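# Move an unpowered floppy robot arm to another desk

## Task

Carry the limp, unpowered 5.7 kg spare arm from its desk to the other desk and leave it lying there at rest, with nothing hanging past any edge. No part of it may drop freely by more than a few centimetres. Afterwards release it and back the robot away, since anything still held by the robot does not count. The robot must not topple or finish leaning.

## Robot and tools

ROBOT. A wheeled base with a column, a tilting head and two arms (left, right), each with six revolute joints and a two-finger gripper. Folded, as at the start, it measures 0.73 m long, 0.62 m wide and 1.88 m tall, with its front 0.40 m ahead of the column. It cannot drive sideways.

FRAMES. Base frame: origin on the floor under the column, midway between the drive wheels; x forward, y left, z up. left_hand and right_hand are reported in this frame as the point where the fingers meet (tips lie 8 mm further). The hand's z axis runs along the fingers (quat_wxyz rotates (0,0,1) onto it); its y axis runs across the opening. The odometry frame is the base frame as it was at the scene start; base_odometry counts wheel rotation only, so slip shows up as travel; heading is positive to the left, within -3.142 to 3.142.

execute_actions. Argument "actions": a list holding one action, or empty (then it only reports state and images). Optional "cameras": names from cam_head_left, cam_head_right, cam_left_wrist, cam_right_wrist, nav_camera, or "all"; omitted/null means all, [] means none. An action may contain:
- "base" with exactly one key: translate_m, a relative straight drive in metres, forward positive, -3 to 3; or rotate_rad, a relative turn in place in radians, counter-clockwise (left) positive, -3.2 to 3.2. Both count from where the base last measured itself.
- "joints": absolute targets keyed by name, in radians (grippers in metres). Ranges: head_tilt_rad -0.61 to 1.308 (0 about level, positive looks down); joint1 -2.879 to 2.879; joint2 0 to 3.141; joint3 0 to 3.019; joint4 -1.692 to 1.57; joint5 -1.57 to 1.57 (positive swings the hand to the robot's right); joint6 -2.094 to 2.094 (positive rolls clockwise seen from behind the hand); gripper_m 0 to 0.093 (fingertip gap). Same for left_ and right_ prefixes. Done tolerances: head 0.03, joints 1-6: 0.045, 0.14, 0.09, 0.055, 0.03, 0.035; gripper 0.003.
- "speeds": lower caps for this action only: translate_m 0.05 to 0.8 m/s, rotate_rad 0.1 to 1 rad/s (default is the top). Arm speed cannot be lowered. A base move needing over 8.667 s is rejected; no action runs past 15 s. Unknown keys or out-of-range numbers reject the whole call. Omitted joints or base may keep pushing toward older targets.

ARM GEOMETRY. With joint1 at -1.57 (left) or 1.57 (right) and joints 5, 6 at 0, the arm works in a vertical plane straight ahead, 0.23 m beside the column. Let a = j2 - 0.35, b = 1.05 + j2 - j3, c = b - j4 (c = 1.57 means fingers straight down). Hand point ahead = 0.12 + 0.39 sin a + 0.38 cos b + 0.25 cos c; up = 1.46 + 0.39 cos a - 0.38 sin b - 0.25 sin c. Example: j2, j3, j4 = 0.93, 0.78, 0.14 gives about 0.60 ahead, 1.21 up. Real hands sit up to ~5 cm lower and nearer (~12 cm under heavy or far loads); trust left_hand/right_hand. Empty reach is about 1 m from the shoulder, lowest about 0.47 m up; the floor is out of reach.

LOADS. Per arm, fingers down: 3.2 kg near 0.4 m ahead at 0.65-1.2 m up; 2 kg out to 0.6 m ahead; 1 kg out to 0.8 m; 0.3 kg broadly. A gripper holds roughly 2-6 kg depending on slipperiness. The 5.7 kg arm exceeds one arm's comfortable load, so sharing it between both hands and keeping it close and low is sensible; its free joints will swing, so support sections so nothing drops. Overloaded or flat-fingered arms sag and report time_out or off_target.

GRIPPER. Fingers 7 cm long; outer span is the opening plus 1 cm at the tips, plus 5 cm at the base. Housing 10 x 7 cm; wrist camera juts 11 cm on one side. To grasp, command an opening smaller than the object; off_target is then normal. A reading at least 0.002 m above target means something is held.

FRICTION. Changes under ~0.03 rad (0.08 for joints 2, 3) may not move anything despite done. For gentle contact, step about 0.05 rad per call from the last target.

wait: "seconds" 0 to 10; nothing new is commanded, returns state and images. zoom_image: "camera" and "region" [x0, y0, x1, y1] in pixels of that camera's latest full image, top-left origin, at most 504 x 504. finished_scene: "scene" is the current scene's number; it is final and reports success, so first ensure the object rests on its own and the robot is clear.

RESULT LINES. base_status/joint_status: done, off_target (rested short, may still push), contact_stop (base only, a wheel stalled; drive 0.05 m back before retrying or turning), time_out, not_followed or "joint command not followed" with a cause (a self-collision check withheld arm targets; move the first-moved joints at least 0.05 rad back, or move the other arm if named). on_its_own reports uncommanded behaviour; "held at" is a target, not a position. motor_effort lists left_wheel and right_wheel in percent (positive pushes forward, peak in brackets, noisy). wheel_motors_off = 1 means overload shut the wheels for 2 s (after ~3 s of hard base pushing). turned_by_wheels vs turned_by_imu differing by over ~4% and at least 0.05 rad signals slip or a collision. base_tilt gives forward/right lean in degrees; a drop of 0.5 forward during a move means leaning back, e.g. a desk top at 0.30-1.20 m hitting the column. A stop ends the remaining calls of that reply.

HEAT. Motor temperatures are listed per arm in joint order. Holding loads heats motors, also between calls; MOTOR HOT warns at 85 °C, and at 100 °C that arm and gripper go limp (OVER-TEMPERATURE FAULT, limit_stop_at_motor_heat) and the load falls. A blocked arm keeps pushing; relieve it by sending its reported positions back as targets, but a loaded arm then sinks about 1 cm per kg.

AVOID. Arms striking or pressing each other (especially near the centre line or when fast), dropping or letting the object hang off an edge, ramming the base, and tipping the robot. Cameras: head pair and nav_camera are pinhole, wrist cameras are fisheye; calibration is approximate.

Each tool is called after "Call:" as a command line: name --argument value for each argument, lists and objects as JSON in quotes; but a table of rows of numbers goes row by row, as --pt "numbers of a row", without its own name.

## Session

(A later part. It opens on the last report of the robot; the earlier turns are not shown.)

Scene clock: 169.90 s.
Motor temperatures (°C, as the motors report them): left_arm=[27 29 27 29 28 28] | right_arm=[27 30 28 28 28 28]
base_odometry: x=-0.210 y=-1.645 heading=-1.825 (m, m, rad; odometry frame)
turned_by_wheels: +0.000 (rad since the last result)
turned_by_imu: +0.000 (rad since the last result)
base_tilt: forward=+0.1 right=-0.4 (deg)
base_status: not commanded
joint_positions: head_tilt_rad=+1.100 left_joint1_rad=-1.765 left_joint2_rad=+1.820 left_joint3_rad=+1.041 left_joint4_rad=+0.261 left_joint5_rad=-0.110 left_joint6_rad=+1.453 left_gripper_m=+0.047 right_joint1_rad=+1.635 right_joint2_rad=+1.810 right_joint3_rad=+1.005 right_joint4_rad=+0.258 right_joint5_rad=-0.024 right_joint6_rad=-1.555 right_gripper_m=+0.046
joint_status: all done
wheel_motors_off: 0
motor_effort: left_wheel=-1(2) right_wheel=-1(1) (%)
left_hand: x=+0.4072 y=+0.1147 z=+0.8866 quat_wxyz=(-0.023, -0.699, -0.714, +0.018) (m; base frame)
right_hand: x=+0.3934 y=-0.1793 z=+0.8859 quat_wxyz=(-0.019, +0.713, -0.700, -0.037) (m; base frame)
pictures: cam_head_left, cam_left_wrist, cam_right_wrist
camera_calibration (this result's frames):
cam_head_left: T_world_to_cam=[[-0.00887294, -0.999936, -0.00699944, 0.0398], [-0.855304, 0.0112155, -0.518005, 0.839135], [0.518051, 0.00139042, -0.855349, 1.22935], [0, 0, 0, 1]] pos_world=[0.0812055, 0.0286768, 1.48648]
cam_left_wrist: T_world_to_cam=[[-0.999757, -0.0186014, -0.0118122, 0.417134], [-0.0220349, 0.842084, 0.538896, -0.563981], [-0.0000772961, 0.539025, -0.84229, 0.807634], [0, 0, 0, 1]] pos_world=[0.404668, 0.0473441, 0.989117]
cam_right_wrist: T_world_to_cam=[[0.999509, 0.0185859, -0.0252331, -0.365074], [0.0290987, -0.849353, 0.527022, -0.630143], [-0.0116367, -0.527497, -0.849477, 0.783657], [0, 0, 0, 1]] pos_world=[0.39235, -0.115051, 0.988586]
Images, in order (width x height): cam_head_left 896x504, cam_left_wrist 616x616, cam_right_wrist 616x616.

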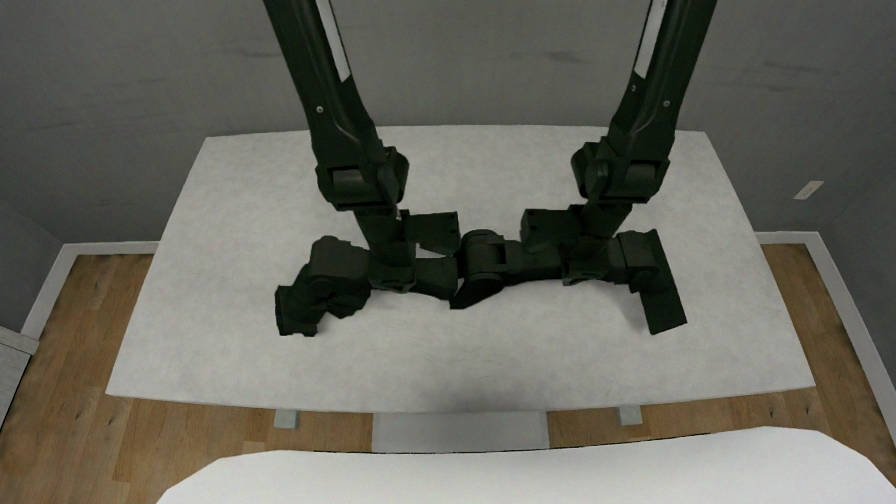

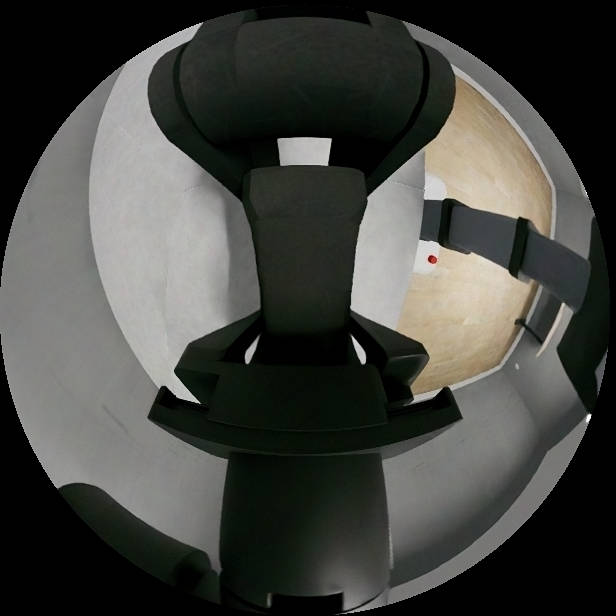

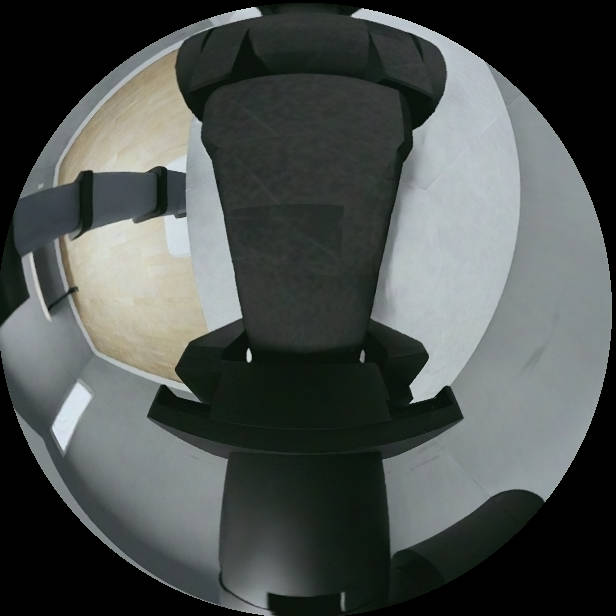

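Call:
execute_actions --actions '[{"joints":{"left_joint2_rad":1.62,"left_joint3_rad":0.9,"left_joint4_rad":0.21,"right_joint2_rad":1.6,"right_joint3_rad":0.88,"right_joint4_rad":0.22}}]' --cameras '["cam_head_left","cam_left_wrist","cam_right_wrist"]'

Scene clock: 174.03 s.
Motor temperatures (°C, as the motors report them): left_arm=[27 30 27 29 29 28] | right_arm=[27 31 28 28 29 28]
base_odometry: x=-0.210 y=-1.645 heading=-1.825 (m, m, rad; odometry frame)
turned_by_wheels: +0.000 (rad since the last result)
turned_by_imu: +0.000 (rad since the last result)
base_tilt: forward=+0.1 right=-0.3 (deg)
base_status: not commanded
joint_positions: head_tilt_rad=+1.100 left_joint1_rad=-1.772 left_joint2_rad=+1.715 left_joint3_rad=+0.953 left_joint4_rad=+0.238 left_joint5_rad=-0.104 left_joint6_rad=+1.447 left_gripper_m=+0.047 right_joint1_rad=+1.645 right_joint2_rad=+1.689 right_joint3_rad=+0.910 right_joint4_rad=+0.221 right_joint5_rad=-0.036 right_joint6_rad=-1.549 right_gripper_m=+0.046
joint_status: all done
wheel_motors_off: 0
motor_effort: left_wheel=-1(2) right_wheel=-1(1) (%)
left_hand: x=+0.4055 y=+0.1157 z=+0.9253 quat_wxyz=(-0.025, -0.698, -0.715, +0.025) (m; base frame)
right_hand: x=+0.3926 y=-0.1739 z=+0.9299 quat_wxyz=(-0.022, +0.712, -0.701, -0.048) (m; base frame)
pictures: cam_head_left, cam_left_wrist, cam_right_wrist
camera_calibration (this result's frames):
cam_head_left: T_world_to_cam=[[-0.00887294, -0.999936, -0.00699944, 0.0398], [-0.855304, 0.0112155, -0.518005, 0.839135], [0.518051, 0.00139042, -0.855349, 1.22935], [0, 0, 0, 1]] pos_world=[0.0812055, 0.0286768, 1.48648]
cam_left_wrist: T_world_to_cam=[[-0.999791, -0.0199942, -0.00423785, 0.409084], [-0.019208, 0.848327, 0.529124, -0.578557], [-0.00698436, 0.529095, -0.848534, 0.849395], [0, 0, 0, 1]] pos_world=[0.403819, 0.0495737, 1.0286]
cam_right_wrist: T_world_to_cam=[[0.999183, 0.0181606, -0.0361132, -0.35315], [0.0340542, -0.859509, 0.509984, -0.636582], [-0.021778, -0.510797, -0.859425, 0.84003], [0, 0, 0, 1]] pos_world=[0.392834, -0.11165, 1.03384]
Images, in order (width x height): cam_head_left 896x504, cam_left_wrist 616x616, cam_right_wrist 616x616.

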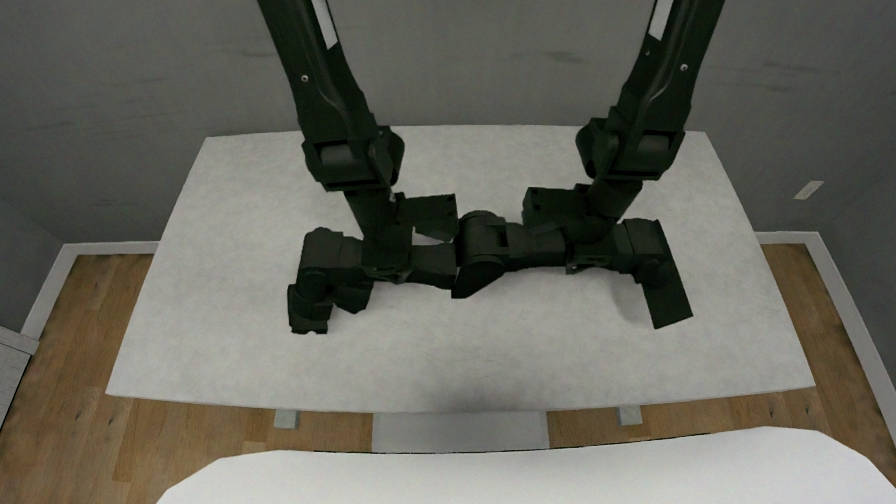

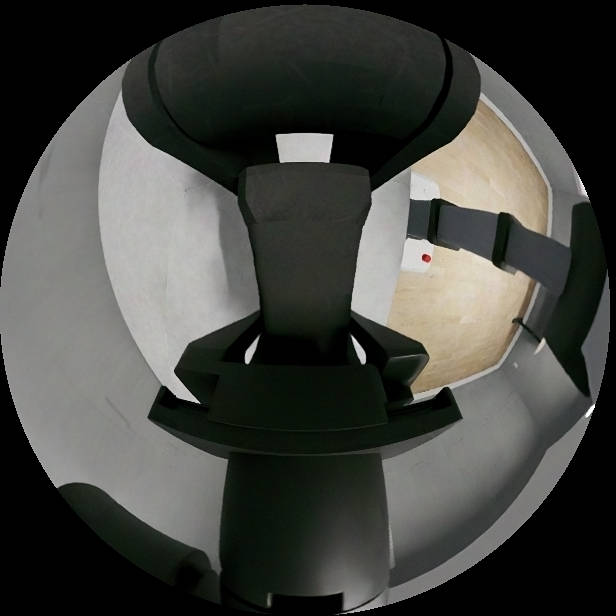

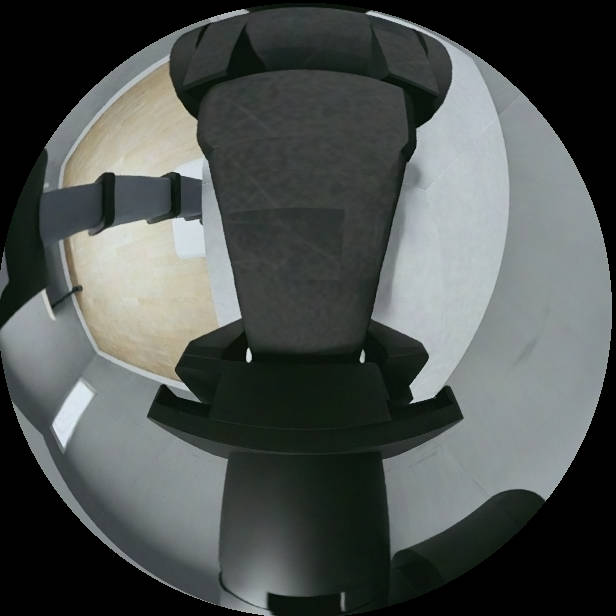

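Call:
execute_actions --actions '[{"joints":{"left_joint2_rad":1.48,"left_joint3_rad":0.82,"left_joint4_rad":0.14,"right_joint2_rad":1.48,"right_joint3_rad":0.82,"right_joint4_rad":0.14}}]' --cameras '["cam_head_left"]'

Call:
execute_actions --actions '[{"joints":{"left_joint2_rad":1.32,"left_joint3_rad":0.75,"left_joint4_rad":0.05,"right_joint2_rad":1.32,"right_joint3_rad":0.75,"right_joint4_rad":0.05}}]' --cameras '["cam_head_left","cam_left_wrist","cam_right_wrist"]'

Scene clock: 180.90 s.
Motor temperatures (°C, as the motors report them): left_arm=[27 31 28 29 29 28] | right_arm=[28 32 28 28 30 28]
base_odometry: x=-0.210 y=-1.645 heading=-1.825 (m, m, rad; odometry frame)
turned_by_wheels: +0.000 (rad since the last result)
turned_by_imu: +0.000 (rad since the last result)
base_tilt: forward=+0.1 right=-0.3 (deg)
base_status: not commanded
joint_positions: head_tilt_rad=+1.100 left_joint1_rad=-1.780 left_joint2_rad=+1.592 left_joint3_rad=+0.878 left_joint4_rad=+0.176 left_joint5_rad=-0.101 left_joint6_rad=+1.438 left_gripper_m=+0.047 right_joint1_rad=+1.655 right_joint2_rad=+1.559 right_joint3_rad=+0.842 right_joint4_rad=+0.142 right_joint5_rad=-0.049 right_joint6_rad=-1.545 right_gripper_m=+0.046
joint_status: all done
wheel_motors_off: 0
motor_effort: left_wheel=-1(2) right_wheel=-1(1) (%)
left_hand: x=+0.4077 y=+0.1176 z=+0.9673 quat_wxyz=(-0.023, -0.697, -0.716, +0.033) (m; base frame)
right_hand: x=+0.3967 y=-0.1685 z=+0.9732 quat_wxyz=(-0.023, +0.711, -0.700, -0.062) (m; base frame)
pictures: cam_head_left
camera_calibration (this result's frames):
cam_head_left: T_world_to_cam=[[-0.00887294, -0.999936, -0.00699944, 0.0398], [-0.855304, 0.0112155, -0.518005, 0.839136], [0.518051, 0.00139042, -0.855349, 1.22935], [0, 0, 0, 1]] pos_world=[0.0812055, 0.0286768, 1.48648]
Images, in order (width x height): cam_head_left 896x504.

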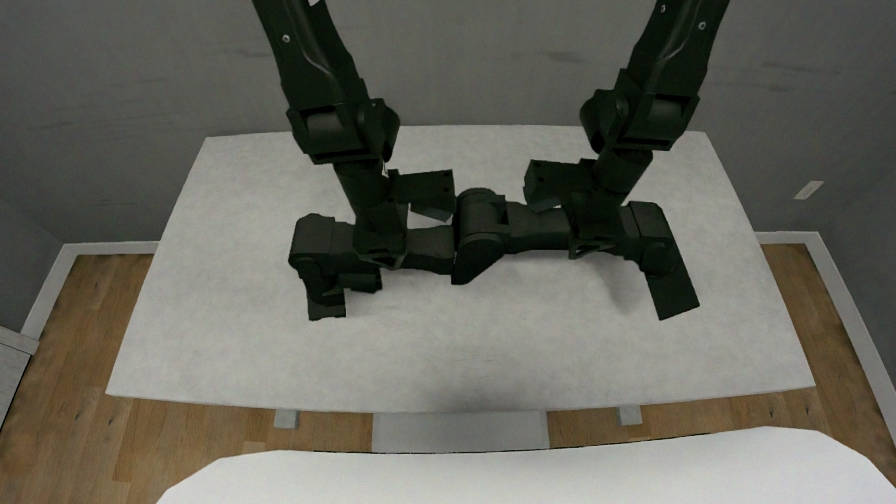

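Scene clock: 181.93 s.
Motor temperatures (°C, as the motors report them): left_arm=[27 31 28 29 30 28] | right_arm=[28 32 28 28 31 28]
base_odometry: x=-0.210 y=-1.645 heading=-1.825 (m, m, rad; odometry frame)
turned_by_wheels: +0.000 (rad since the last result)
turned_by_imu: +0.000 (rad since the last result)
base_tilt: forward=+0.0 right=-0.4 (deg)
base_status: not commanded
joint_positions: head_tilt_rad=+1.100 left_joint1_rad=-1.794 left_joint2_rad=+1.430 left_joint3_rad=+0.796 left_joint4_rad=+0.085 left_joint5_rad=-0.100 left_joint6_rad=+1.430 left_gripper_m=+0.047 right_joint1_rad=+1.663 right_joint2_rad=+1.398 right_joint3_rad=+0.763 right_joint4_rad=+0.053 right_joint5_rad=-0.050 right_joint6_rad=-1.537 right_gripper_m=+0.046
joint_status: all done
wheel_motors_off: 0
motor_effort: left_wheel=-1(2) right_wheel=+0(1) (%)
left_hand: x=+0.4107 y=+0.1188 z=+1.0204 quat_wxyz=(-0.023, -0.697, -0.715, +0.041) (m; base frame)
right_hand: x=+0.3999 y=-0.1674 z=+1.0248 quat_wxyz=(-0.023, +0.710, -0.701, -0.067) (m; base frame)
pictures: cam_head_left, cam_left_wrist, cam_right_wrist
camera_calibration (this result's frames):
cam_head_left: T_world_to_cam=[[-0.00887294, -0.999936, -0.00699944, 0.0398], [-0.855304, 0.0112155, -0.518005, 0.839135], [0.51805, 0.00139042, -0.855349, 1.22935], [0, 0, 0, 1]] pos_world=[0.0812055, 0.0286768, 1.48648]
cam_left_wrist: T_world_to_cam=[[-0.999556, -0.0207312, 0.0213913, 0.388661], [-0.0068515, 0.858845, 0.512189, -0.62048], [-0.0289901, 0.511815, -0.858606, 0.949855], [0, 0, 0, 1]] pos_world=[0.411774, 0.0548039, 1.12504]
cam_right_wrist: T_world_to_cam=[[0.997996, 0.0176241, -0.0607684, -0.331457], [0.0449241, -0.873694, 0.484397, -0.660193], [-0.0445559, -0.486157, -0.872735, 0.951935], [0, 0, 0, 1]] pos_world=[0.402865, -0.108175, 1.13044]
Images, in order (width x height): cam_head_left 896x504, cam_left_wrist 616x616, cam_right_wrist 616x616.

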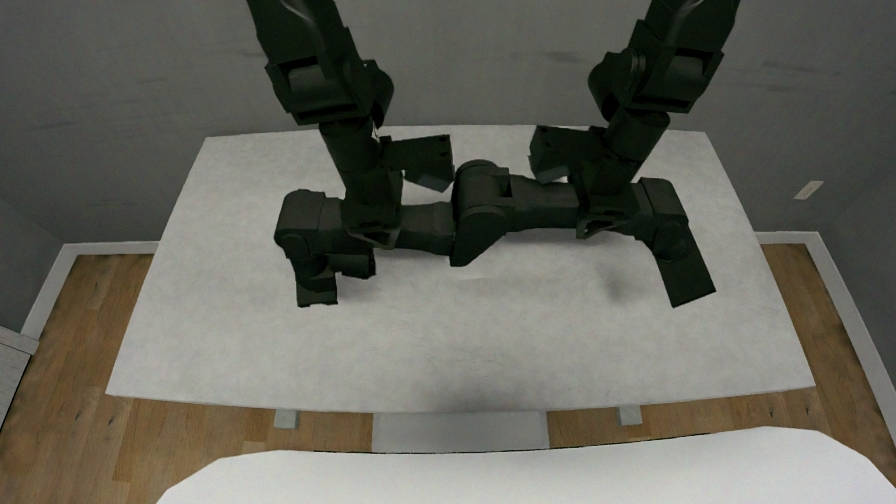

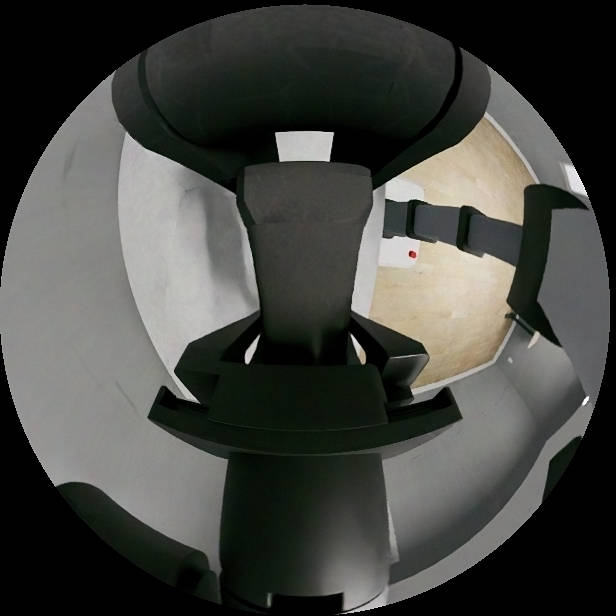

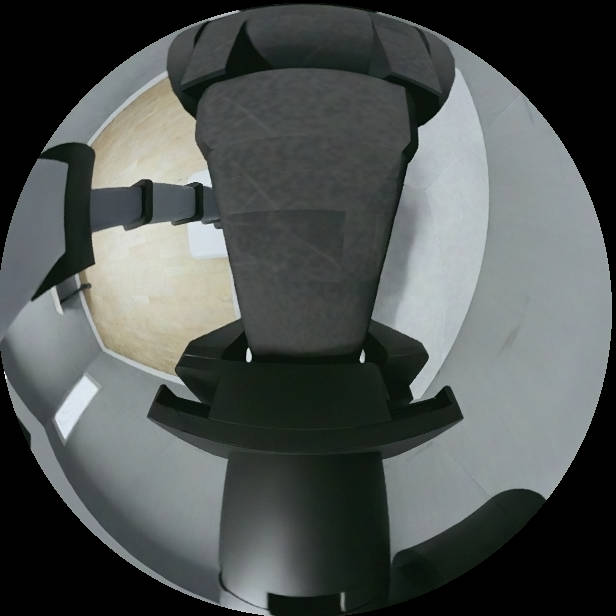

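Call:
execute_actions --actions '[{"joints":{"left_joint2_rad":1.14,"left_joint3_rad":0.69,"left_joint4_rad":-0.06,"right_joint2_rad":1.16,"right_joint3_rad":0.69,"right_joint4_rad":-0.05}}]' --cameras '["cam_head_left"]'

Call:
execute_actions --actions '[{"base":{"translate_m":-0.9},"speeds":{"translate_m":0.25},"joints":{"head_tilt_rad":0.8}}]' --cameras '["cam_head_left","nav_camera"]'

Scene clock: 189.97 s.
Motor temperatures (°C, as the motors report them): left_arm=[27 32 28 29 30 28] | right_arm=[28 32 28 28 33 28]
base_odometry: x=-0.210 y=-1.645 heading=-1.825 (m, m, rad; odometry frame)
turned_by_wheels: +0.000 (rad since the last result)
turned_by_imu: +0.000 (rad since the last result)
base_tilt: forward=+0.1 right=-0.4 (deg)
base_status: not commanded
joint_positions: head_tilt_rad=+1.100 left_joint1_rad=-1.807 left_joint2_rad=+1.253 left_joint3_rad=+0.722 left_joint4_rad=-0.021 left_joint5_rad=-0.095 left_joint6_rad=+1.424 left_gripper_m=+0.047 right_joint1_rad=+1.676 right_joint2_rad=+1.235 right_joint3_rad=+0.698 right_joint4_rad=-0.045 right_joint5_rad=-0.063 right_joint6_rad=-1.528 right_gripper_m=+0.046
joint_status: all done
wheel_motors_off: 0
motor_effort: left_wheel=+0(2) right_wheel=+0(2) (%)
left_hand: x=+0.4119 y=+0.1221 z=+1.0751 quat_wxyz=(-0.027, -0.697, -0.715, +0.048) (m; base frame)
right_hand: x=+0.4008 y=-0.1627 z=+1.0749 quat_wxyz=(-0.031, +0.709, -0.701, -0.076) (m; base frame)
pictures: cam_head_left
camera_calibration (this result's frames):
cam_head_left: T_world_to_cam=[[-0.00887294, -0.999936, -0.00699944, 0.0398], [-0.855304, 0.0112155, -0.518005, 0.839135], [0.51805, 0.00139042, -0.855349, 1.22935], [0, 0, 0, 1]] pos_world=[0.0812055, 0.0286768, 1.48648]
Images, in order (width x height): cam_head_left 896x504.

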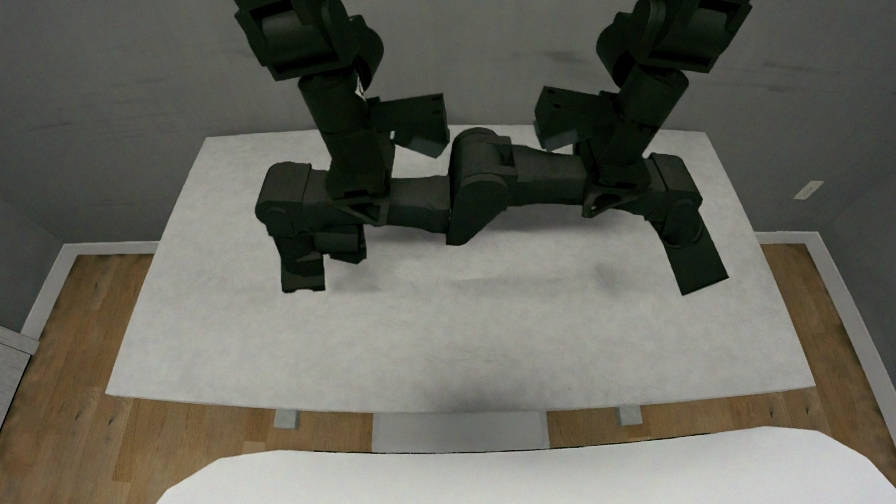

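Scene clock: 194.53 s.
Motor temperatures (°C, as the motors report them): left_arm=[27 32 27 29 31 28] | right_arm=[28 32 27 28 36 28]
base_odometry: x=+0.017 y=-0.773 heading=-1.825 (m, m, rad; odometry frame)
turned_by_wheels: -0.001 (rad since the last result)
turned_by_imu: +0.002 (rad since the last result)
base_tilt: forward=+0.2 right=-0.3 (deg)
base_status: done
joint_positions: head_tilt_rad=+0.816 left_joint1_rad=-1.807 left_joint2_rad=+1.254 left_joint3_rad=+0.716 left_joint4_rad=-0.023 left_joint5_rad=-0.093 left_joint6_rad=+1.421 left_gripper_m=+0.047 right_joint1_rad=+1.678 right_joint2_rad=+1.236 right_joint3_rad=+0.693 right_joint4_rad=-0.047 right_joint5_rad=-0.062 right_joint6_rad=-1.527 right_gripper_m=+0.046
joint_status: all done
wheel_motors_off: 0
motor_effort: left_wheel=-1(34) right_wheel=+1(33) (%)
left_hand: x=+0.4071 y=+0.1224 z=+1.0750 quat_wxyz=(-0.023, -0.696, -0.715, +0.052) (m; base frame)
right_hand: x=+0.3970 y=-0.1623 z=+1.0750 quat_wxyz=(-0.028, +0.709, -0.701, -0.079) (m; base frame)
pictures: cam_head_left, nav_camera
camera_calibration (this result's frames):
cam_head_left: T_world_to_cam=[[-0.00655261, -0.999936, -0.00920784, 0.043085], [-0.675605, 0.0112155, -0.737179, 1.16768], [0.737235, 0.00139042, -0.675635, 0.941628], [0, 0, 0, 1]] pos_world=[0.0949699, 0.0286768, 1.49738]
Images, in order (width x height): cam_head_left 896x504, nav_camera 896x504.

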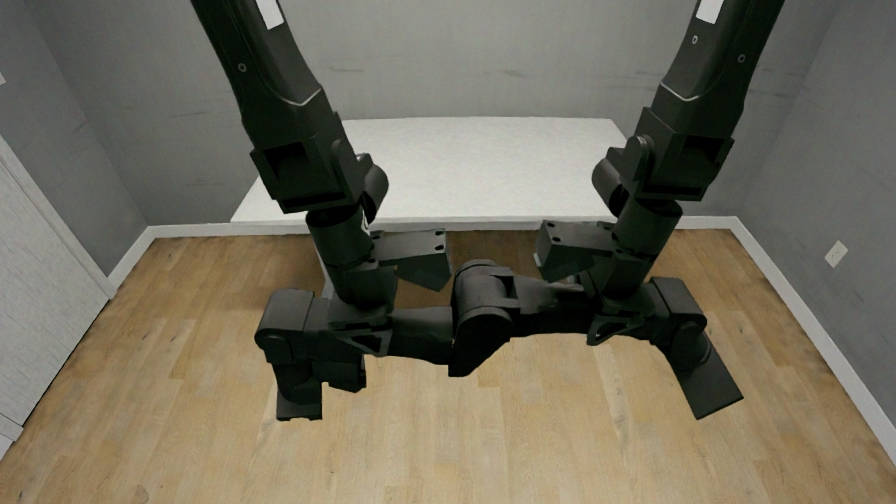

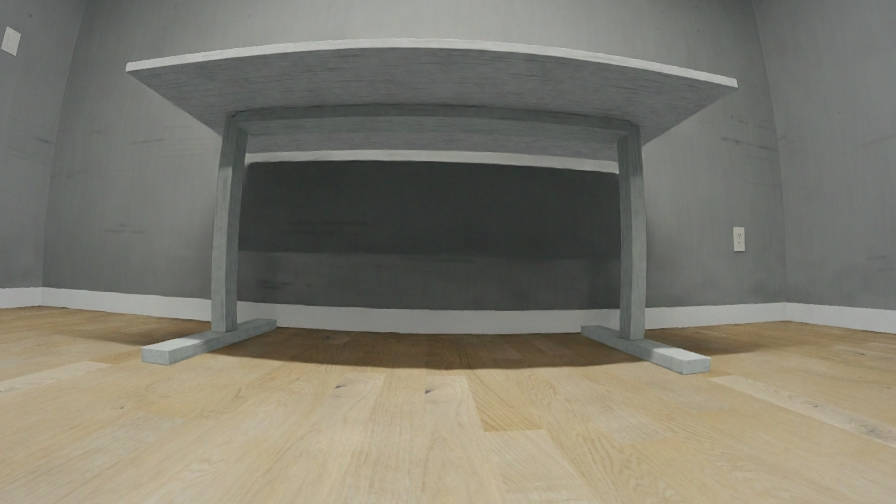

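Call:
execute_actions --actions '[{"base":{"rotate_rad":3.0},"speeds":{"rotate_rad":0.45},"joints":{"head_tilt_rad":0.55}}]' --cameras '["cam_head_left","cam_head_right","nav_camera"]'

Scene clock: 205.33 s.
Motor temperatures (°C, as the motors report them): left_arm=[27 32 27 29 32 28] | right_arm=[28 33 27 28 40 29]
base_odometry: x=+0.017 y=-0.773 heading=+1.174 (m, m, rad; odometry frame)
turned_by_wheels: +3.000 (rad since the last result)
turned_by_imu: +3.033 (rad since the last result)
base_tilt: forward=+0.1 right=-0.3 (deg)
base_status: done
joint_positions: head_tilt_rad=+0.568 left_joint1_rad=-1.807 left_joint2_rad=+1.254 left_joint3_rad=+0.716 left_joint4_rad=-0.023 left_joint5_rad=-0.094 left_joint6_rad=+1.421 left_gripper_m=+0.047 right_joint1_rad=+1.678 right_joint2_rad=+1.236 right_joint3_rad=+0.693 right_joint4_rad=-0.047 right_joint5_rad=-0.062 right_joint6_rad=-1.528 right_gripper_m=+0.046
joint_status: all done
wheel_motors_off: 0
motor_effort: left_wheel=-1(34) right_wheel=+1(44) (%)
left_hand: x=+0.4071 y=+0.1226 z=+1.0750 quat_wxyz=(-0.023, -0.697, -0.715, +0.051) (m; base frame)
right_hand: x=+0.3970 y=-0.1622 z=+1.0750 quat_wxyz=(-0.028, +0.709, -0.700, -0.079) (m; base frame)
pictures: cam_head_left, cam_head_right, nav_camera
camera_calibration (this result's frames):
cam_head_left: T_world_to_cam=[[-0.00409376, -0.999936, -0.0105339, 0.0450041], [-0.474136, 0.0112155, -0.88038, 1.37813], [0.880442, 0.00139042, -0.474152, 0.624183], [0, 0, 0, 1]] pos_world=[0.10405, 0.0286768, 1.50971]
cam_head_right: T_world_to_cam=[[-0.0153081, -0.999825, -0.0107596, -0.0233341], [-0.466293, 0.0166576, -0.884473, 1.37855], [0.884498, -0.00852243, -0.466467, 0.607192], [0, 0, 0, 1]] pos_world=[0.105394, -0.0411187, 1.50228]
Images, in order (width x height): cam_head_left 896x504, cam_head_right 896x504, nav_camera 896x504.

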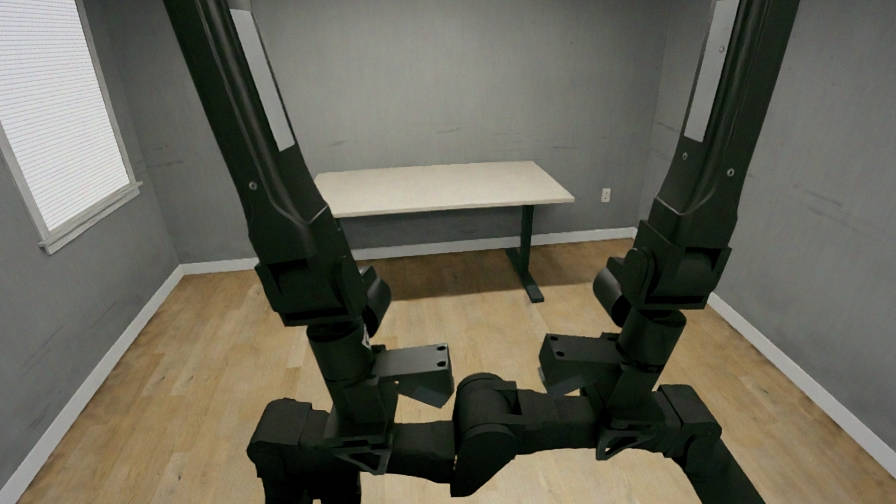

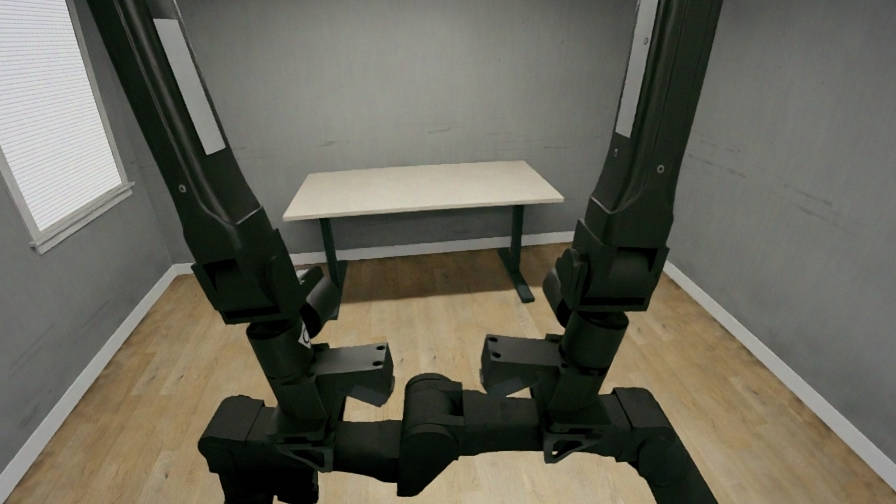

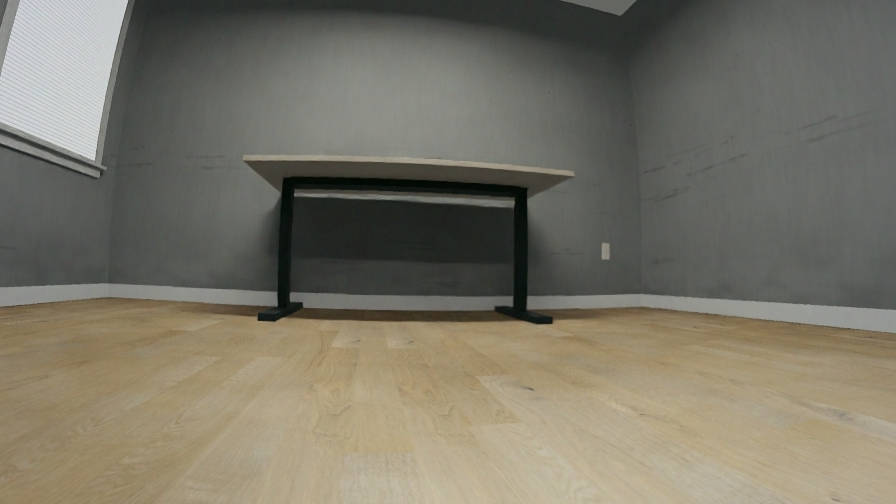

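Call:
execute_actions --actions '[{"base":{"translate_m":1.05},"speeds":{"translate_m":0.35}}]' --cameras '[]'

Call:
execute_actions --actions '[{"base":{"rotate_rad":0.12},"speeds":{"rotate_rad":0.3},"joints":{"head_tilt_rad":0.9}}]' --cameras '["cam_head_left","nav_camera"]'

Scene clock: 214.43 s.
Motor temperatures (°C, as the motors report them): left_arm=[27 33 27 29 32 28] | right_arm=[28 33 27 28 42 29]
base_odometry: x=+0.422 y=+0.195 heading=+1.175 (m, m, rad; odometry frame)
turned_by_wheels: +0.001 (rad since the last result)
turned_by_imu: -0.003 (rad since the last result)
base_tilt: forward=+0.1 right=-0.3 (deg)
base_status: done
joint_positions: head_tilt_rad=+0.567 left_joint1_rad=-1.807 left_joint2_rad=+1.255 left_joint3_rad=+0.723 left_joint4_rad=-0.023 left_joint5_rad=-0.096 left_joint6_rad=+1.425 left_gripper_m=+0.047 right_joint1_rad=+1.678 right_joint2_rad=+1.236 right_joint3_rad=+0.698 right_joint4_rad=-0.047 right_joint5_rad=-0.060 right_joint6_rad=-1.527 right_gripper_m=+0.046
joint_status: not commanded
wheel_motors_off: 0
motor_effort: left_wheel=+1(48) right_wheel=-2(55) (%)
left_hand: x=+0.4116 y=+0.1223 z=+1.0747 quat_wxyz=(-0.025, -0.698, -0.714, +0.048) (m; base frame)
right_hand: x=+0.4006 y=-0.1624 z=+1.0748 quat_wxyz=(-0.030, +0.708, -0.701, -0.076) (m; base frame)
pictures: none
No camera images: the call's "cameras" was empty. Leave "cameras" out to get every camera's image.

Scene clock: 215.57 s.
Motor temperatures (°C, as the motors report them): left_arm=[27 33 27 29 32 28] | right_arm=[28 33 27 28 42 29]
base_odometry: x=+0.422 y=+0.196 heading=+1.294 (m, m, rad; odometry frame)
turned_by_wheels: +0.119 (rad since the last result)
turned_by_imu: +0.118 (rad since the last result)
base_tilt: forward=+0.0 right=-0.4 (deg)
base_status: done
joint_positions: head_tilt_rad=+0.901 left_joint1_rad=-1.807 left_joint2_rad=+1.255 left_joint3_rad=+0.723 left_joint4_rad=-0.023 left_joint5_rad=-0.094 left_joint6_rad=+1.425 left_gripper_m=+0.047 right_joint1_rad=+1.677 right_joint2_rad=+1.236 right_joint3_rad=+0.698 right_joint4_rad=-0.047 right_joint5_rad=-0.062 right_joint6_rad=-1.526 right_gripper_m=+0.046
joint_status: all done
wheel_motors_off: 0
motor_effort: left_wheel=-1(42) right_wheel=+0(41) (%)
left_hand: x=+0.4115 y=+0.1220 z=+1.0747 quat_wxyz=(-0.026, -0.698, -0.714, +0.049) (m; base frame)
right_hand: x=+0.4002 y=-0.1628 z=+1.0748 quat_wxyz=(-0.029, +0.708, -0.702, -0.076) (m; base frame)
pictures: cam_head_left, nav_camera
camera_calibration (this result's frames):
cam_head_left: T_world_to_cam=[[-0.00731151, -0.999936, -0.00861759, 0.0422139], [-0.735816, 0.0112155, -0.677089, 1.07815], [0.677142, 0.00139042, -0.735851, 1.03737], [0, 0, 0, 1]] pos_world=[0.0911849, 0.0286768, 1.49371]
Images, in order (width x height): cam_head_left 896x504, nav_camera 896x504.

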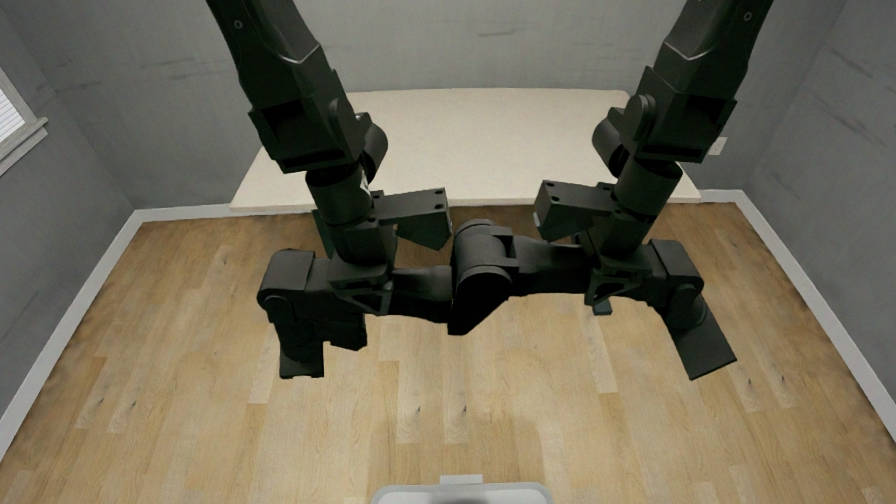

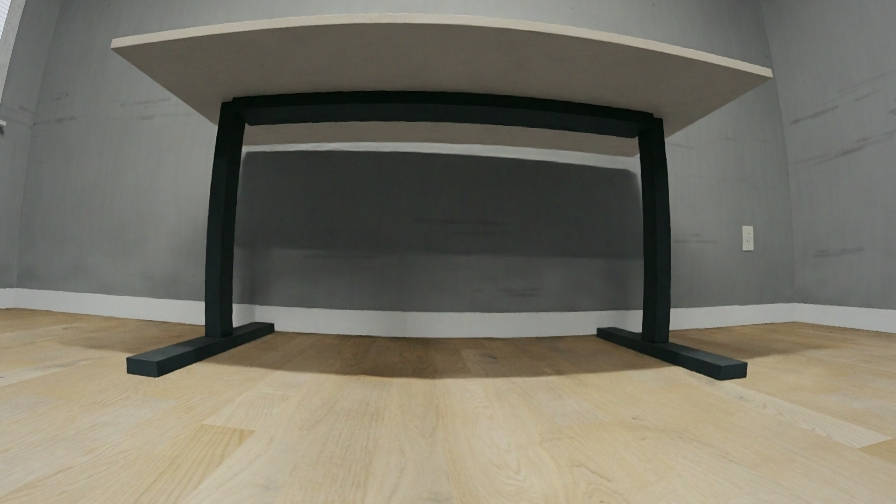

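Call:
execute_actions --actions '[{"base":{"translate_m":0.5},"speeds":{"translate_m":0.25},"joints":{"head_tilt_rad":1.1}}]' --cameras '["cam_head_left","nav_camera","cam_left_wrist"]'

Scene clock: 222.87 s.
Motor temperatures (°C, as the motors report them): left_arm=[27 33 27 29 33 28] | right_arm=[28 33 27 28 43 29]
base_odometry: x=+0.558 y=+0.677 heading=+1.295 (m, m, rad; odometry frame)
turned_by_wheels: +0.001 (rad since the last result)
turned_by_imu: -0.001 (rad since the last result)
base_tilt: forward=+0.1 right=-0.4 (deg)
base_status: done
joint_positions: head_tilt_rad=+1.099 left_joint1_rad=-1.807 left_joint2_rad=+1.255 left_joint3_rad=+0.724 left_joint4_rad=-0.023 left_joint5_rad=-0.096 left_joint6_rad=+1.424 left_gripper_m=+0.047 right_joint1_rad=+1.678 right_joint2_rad=+1.236 right_joint3_rad=+0.699 right_joint4_rad=-0.047 right_joint5_rad=-0.060 right_joint6_rad=-1.527 right_gripper_m=+0.046
joint_status: all done
wheel_motors_off: 0
motor_effort: left_wheel=+1(51) right_wheel=-1(41) (%)
left_hand: x=+0.4119 y=+0.1223 z=+1.0745 quat_wxyz=(-0.025, -0.697, -0.715, +0.048) (m; base frame)
right_hand: x=+0.4007 y=-0.1624 z=+1.0747 quat_wxyz=(-0.030, +0.709, -0.701, -0.076) (m; base frame)
pictures: cam_head_left, cam_left_wrist, nav_camera
camera_calibration (this result's frames):
cam_head_left: T_world_to_cam=[[-0.00886625, -0.999936, -0.0070079, 0.0398127], [-0.854809, 0.0112155, -0.518821, 0.840368], [0.518867, 0.00139042, -0.854854, 1.22854], [0, 0, 0, 1]] pos_world=[0.0812565, 0.0286768, 1.48651]
cam_left_wrist: T_world_to_cam=[[-0.999421, -0.0193697, 0.0279635, 0.381447], [-0.00278744, 0.865917, 0.500179, -0.640781], [-0.0339024, 0.499812, -0.86547, 1.00546], [0, 0, 0, 1]] pos_world=[0.413528, 0.0597115, 1.18003]
Images, in order (width x height): cam_head_left 896x504, cam_left_wrist 616x616, nav_camera 896x504.

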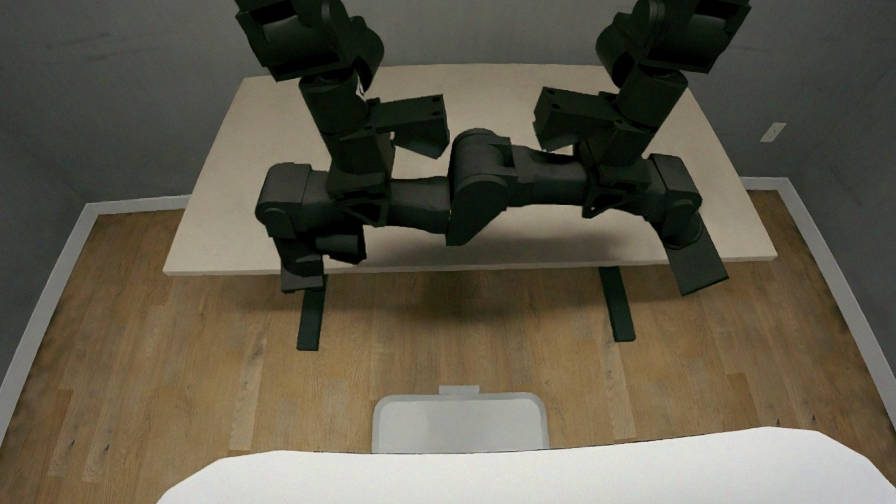

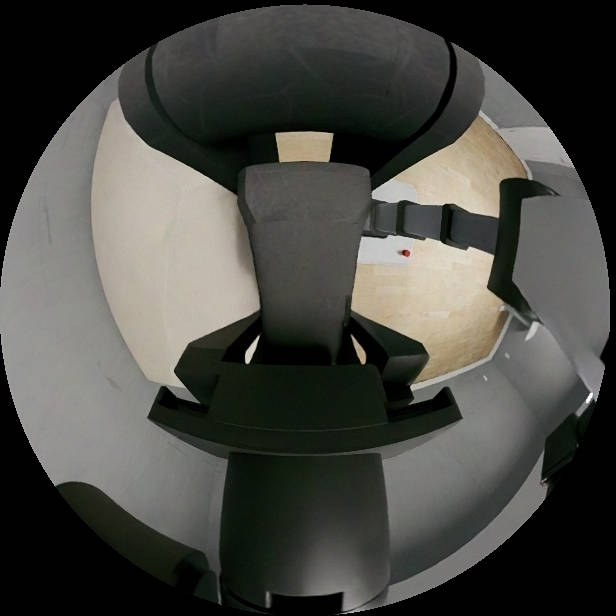

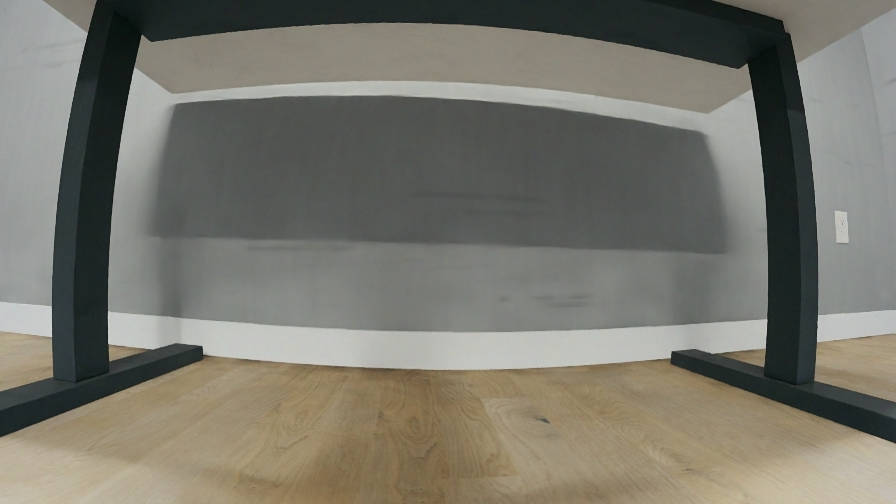

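Call:
execute_actions --actions '[{"base":{"translate_m":0.25},"speeds":{"translate_m":0.1}}]' --cameras '["cam_head_left"]'

Scene clock: 229.03 s.
Motor temperatures (°C, as the motors report them): left_arm=[27 33 27 29 33 29] | right_arm=[28 33 27 28 44 29]
base_odometry: x=+0.627 y=+0.917 heading=+1.295 (m, m, rad; odometry frame)
turned_by_wheels: +0.001 (rad since the last result)
turned_by_imu: +0.000 (rad since the last result)
base_tilt: forward=+0.2 right=-0.4 (deg)
base_status: done
joint_positions: head_tilt_rad=+1.100 left_joint1_rad=-1.807 left_joint2_rad=+1.256 left_joint3_rad=+0.724 left_joint4_rad=-0.023 left_joint5_rad=-0.096 left_joint6_rad=+1.424 left_gripper_m=+0.047 right_joint1_rad=+1.678 right_joint2_rad=+1.237 right_joint3_rad=+0.699 right_joint4_rad=-0.047 right_joint5_rad=-0.060 right_joint6_rad=-1.527 right_gripper_m=+0.046
joint_status: not commanded
wheel_motors_off: 0
motor_effort: left_wheel=+1(38) right_wheel=+0(33) (%)
left_hand: x=+0.4113 y=+0.1222 z=+1.0743 quat_wxyz=(-0.025, -0.697, -0.715, +0.049) (m; base frame)
right_hand: x=+0.4006 y=-0.1624 z=+1.0746 quat_wxyz=(-0.030, +0.708, -0.701, -0.076) (m; base frame)
pictures: cam_head_left
camera_calibration (this result's frames):
cam_head_left: T_world_to_cam=[[-0.00887115, -0.999936, -0.00700171, 0.0398034], [-0.855171, 0.0112155, -0.518224, 0.839466], [0.518269, 0.00139042, -0.855216, 1.22913], [0, 0, 0, 1]] pos_world=[0.0812192, 0.0286768, 1.48648]
Images, in order (width x height): cam_head_left 896x504.

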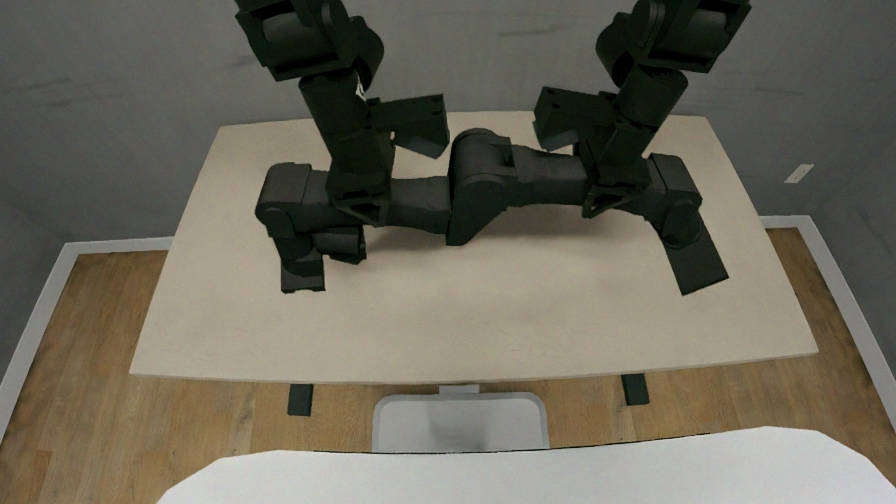

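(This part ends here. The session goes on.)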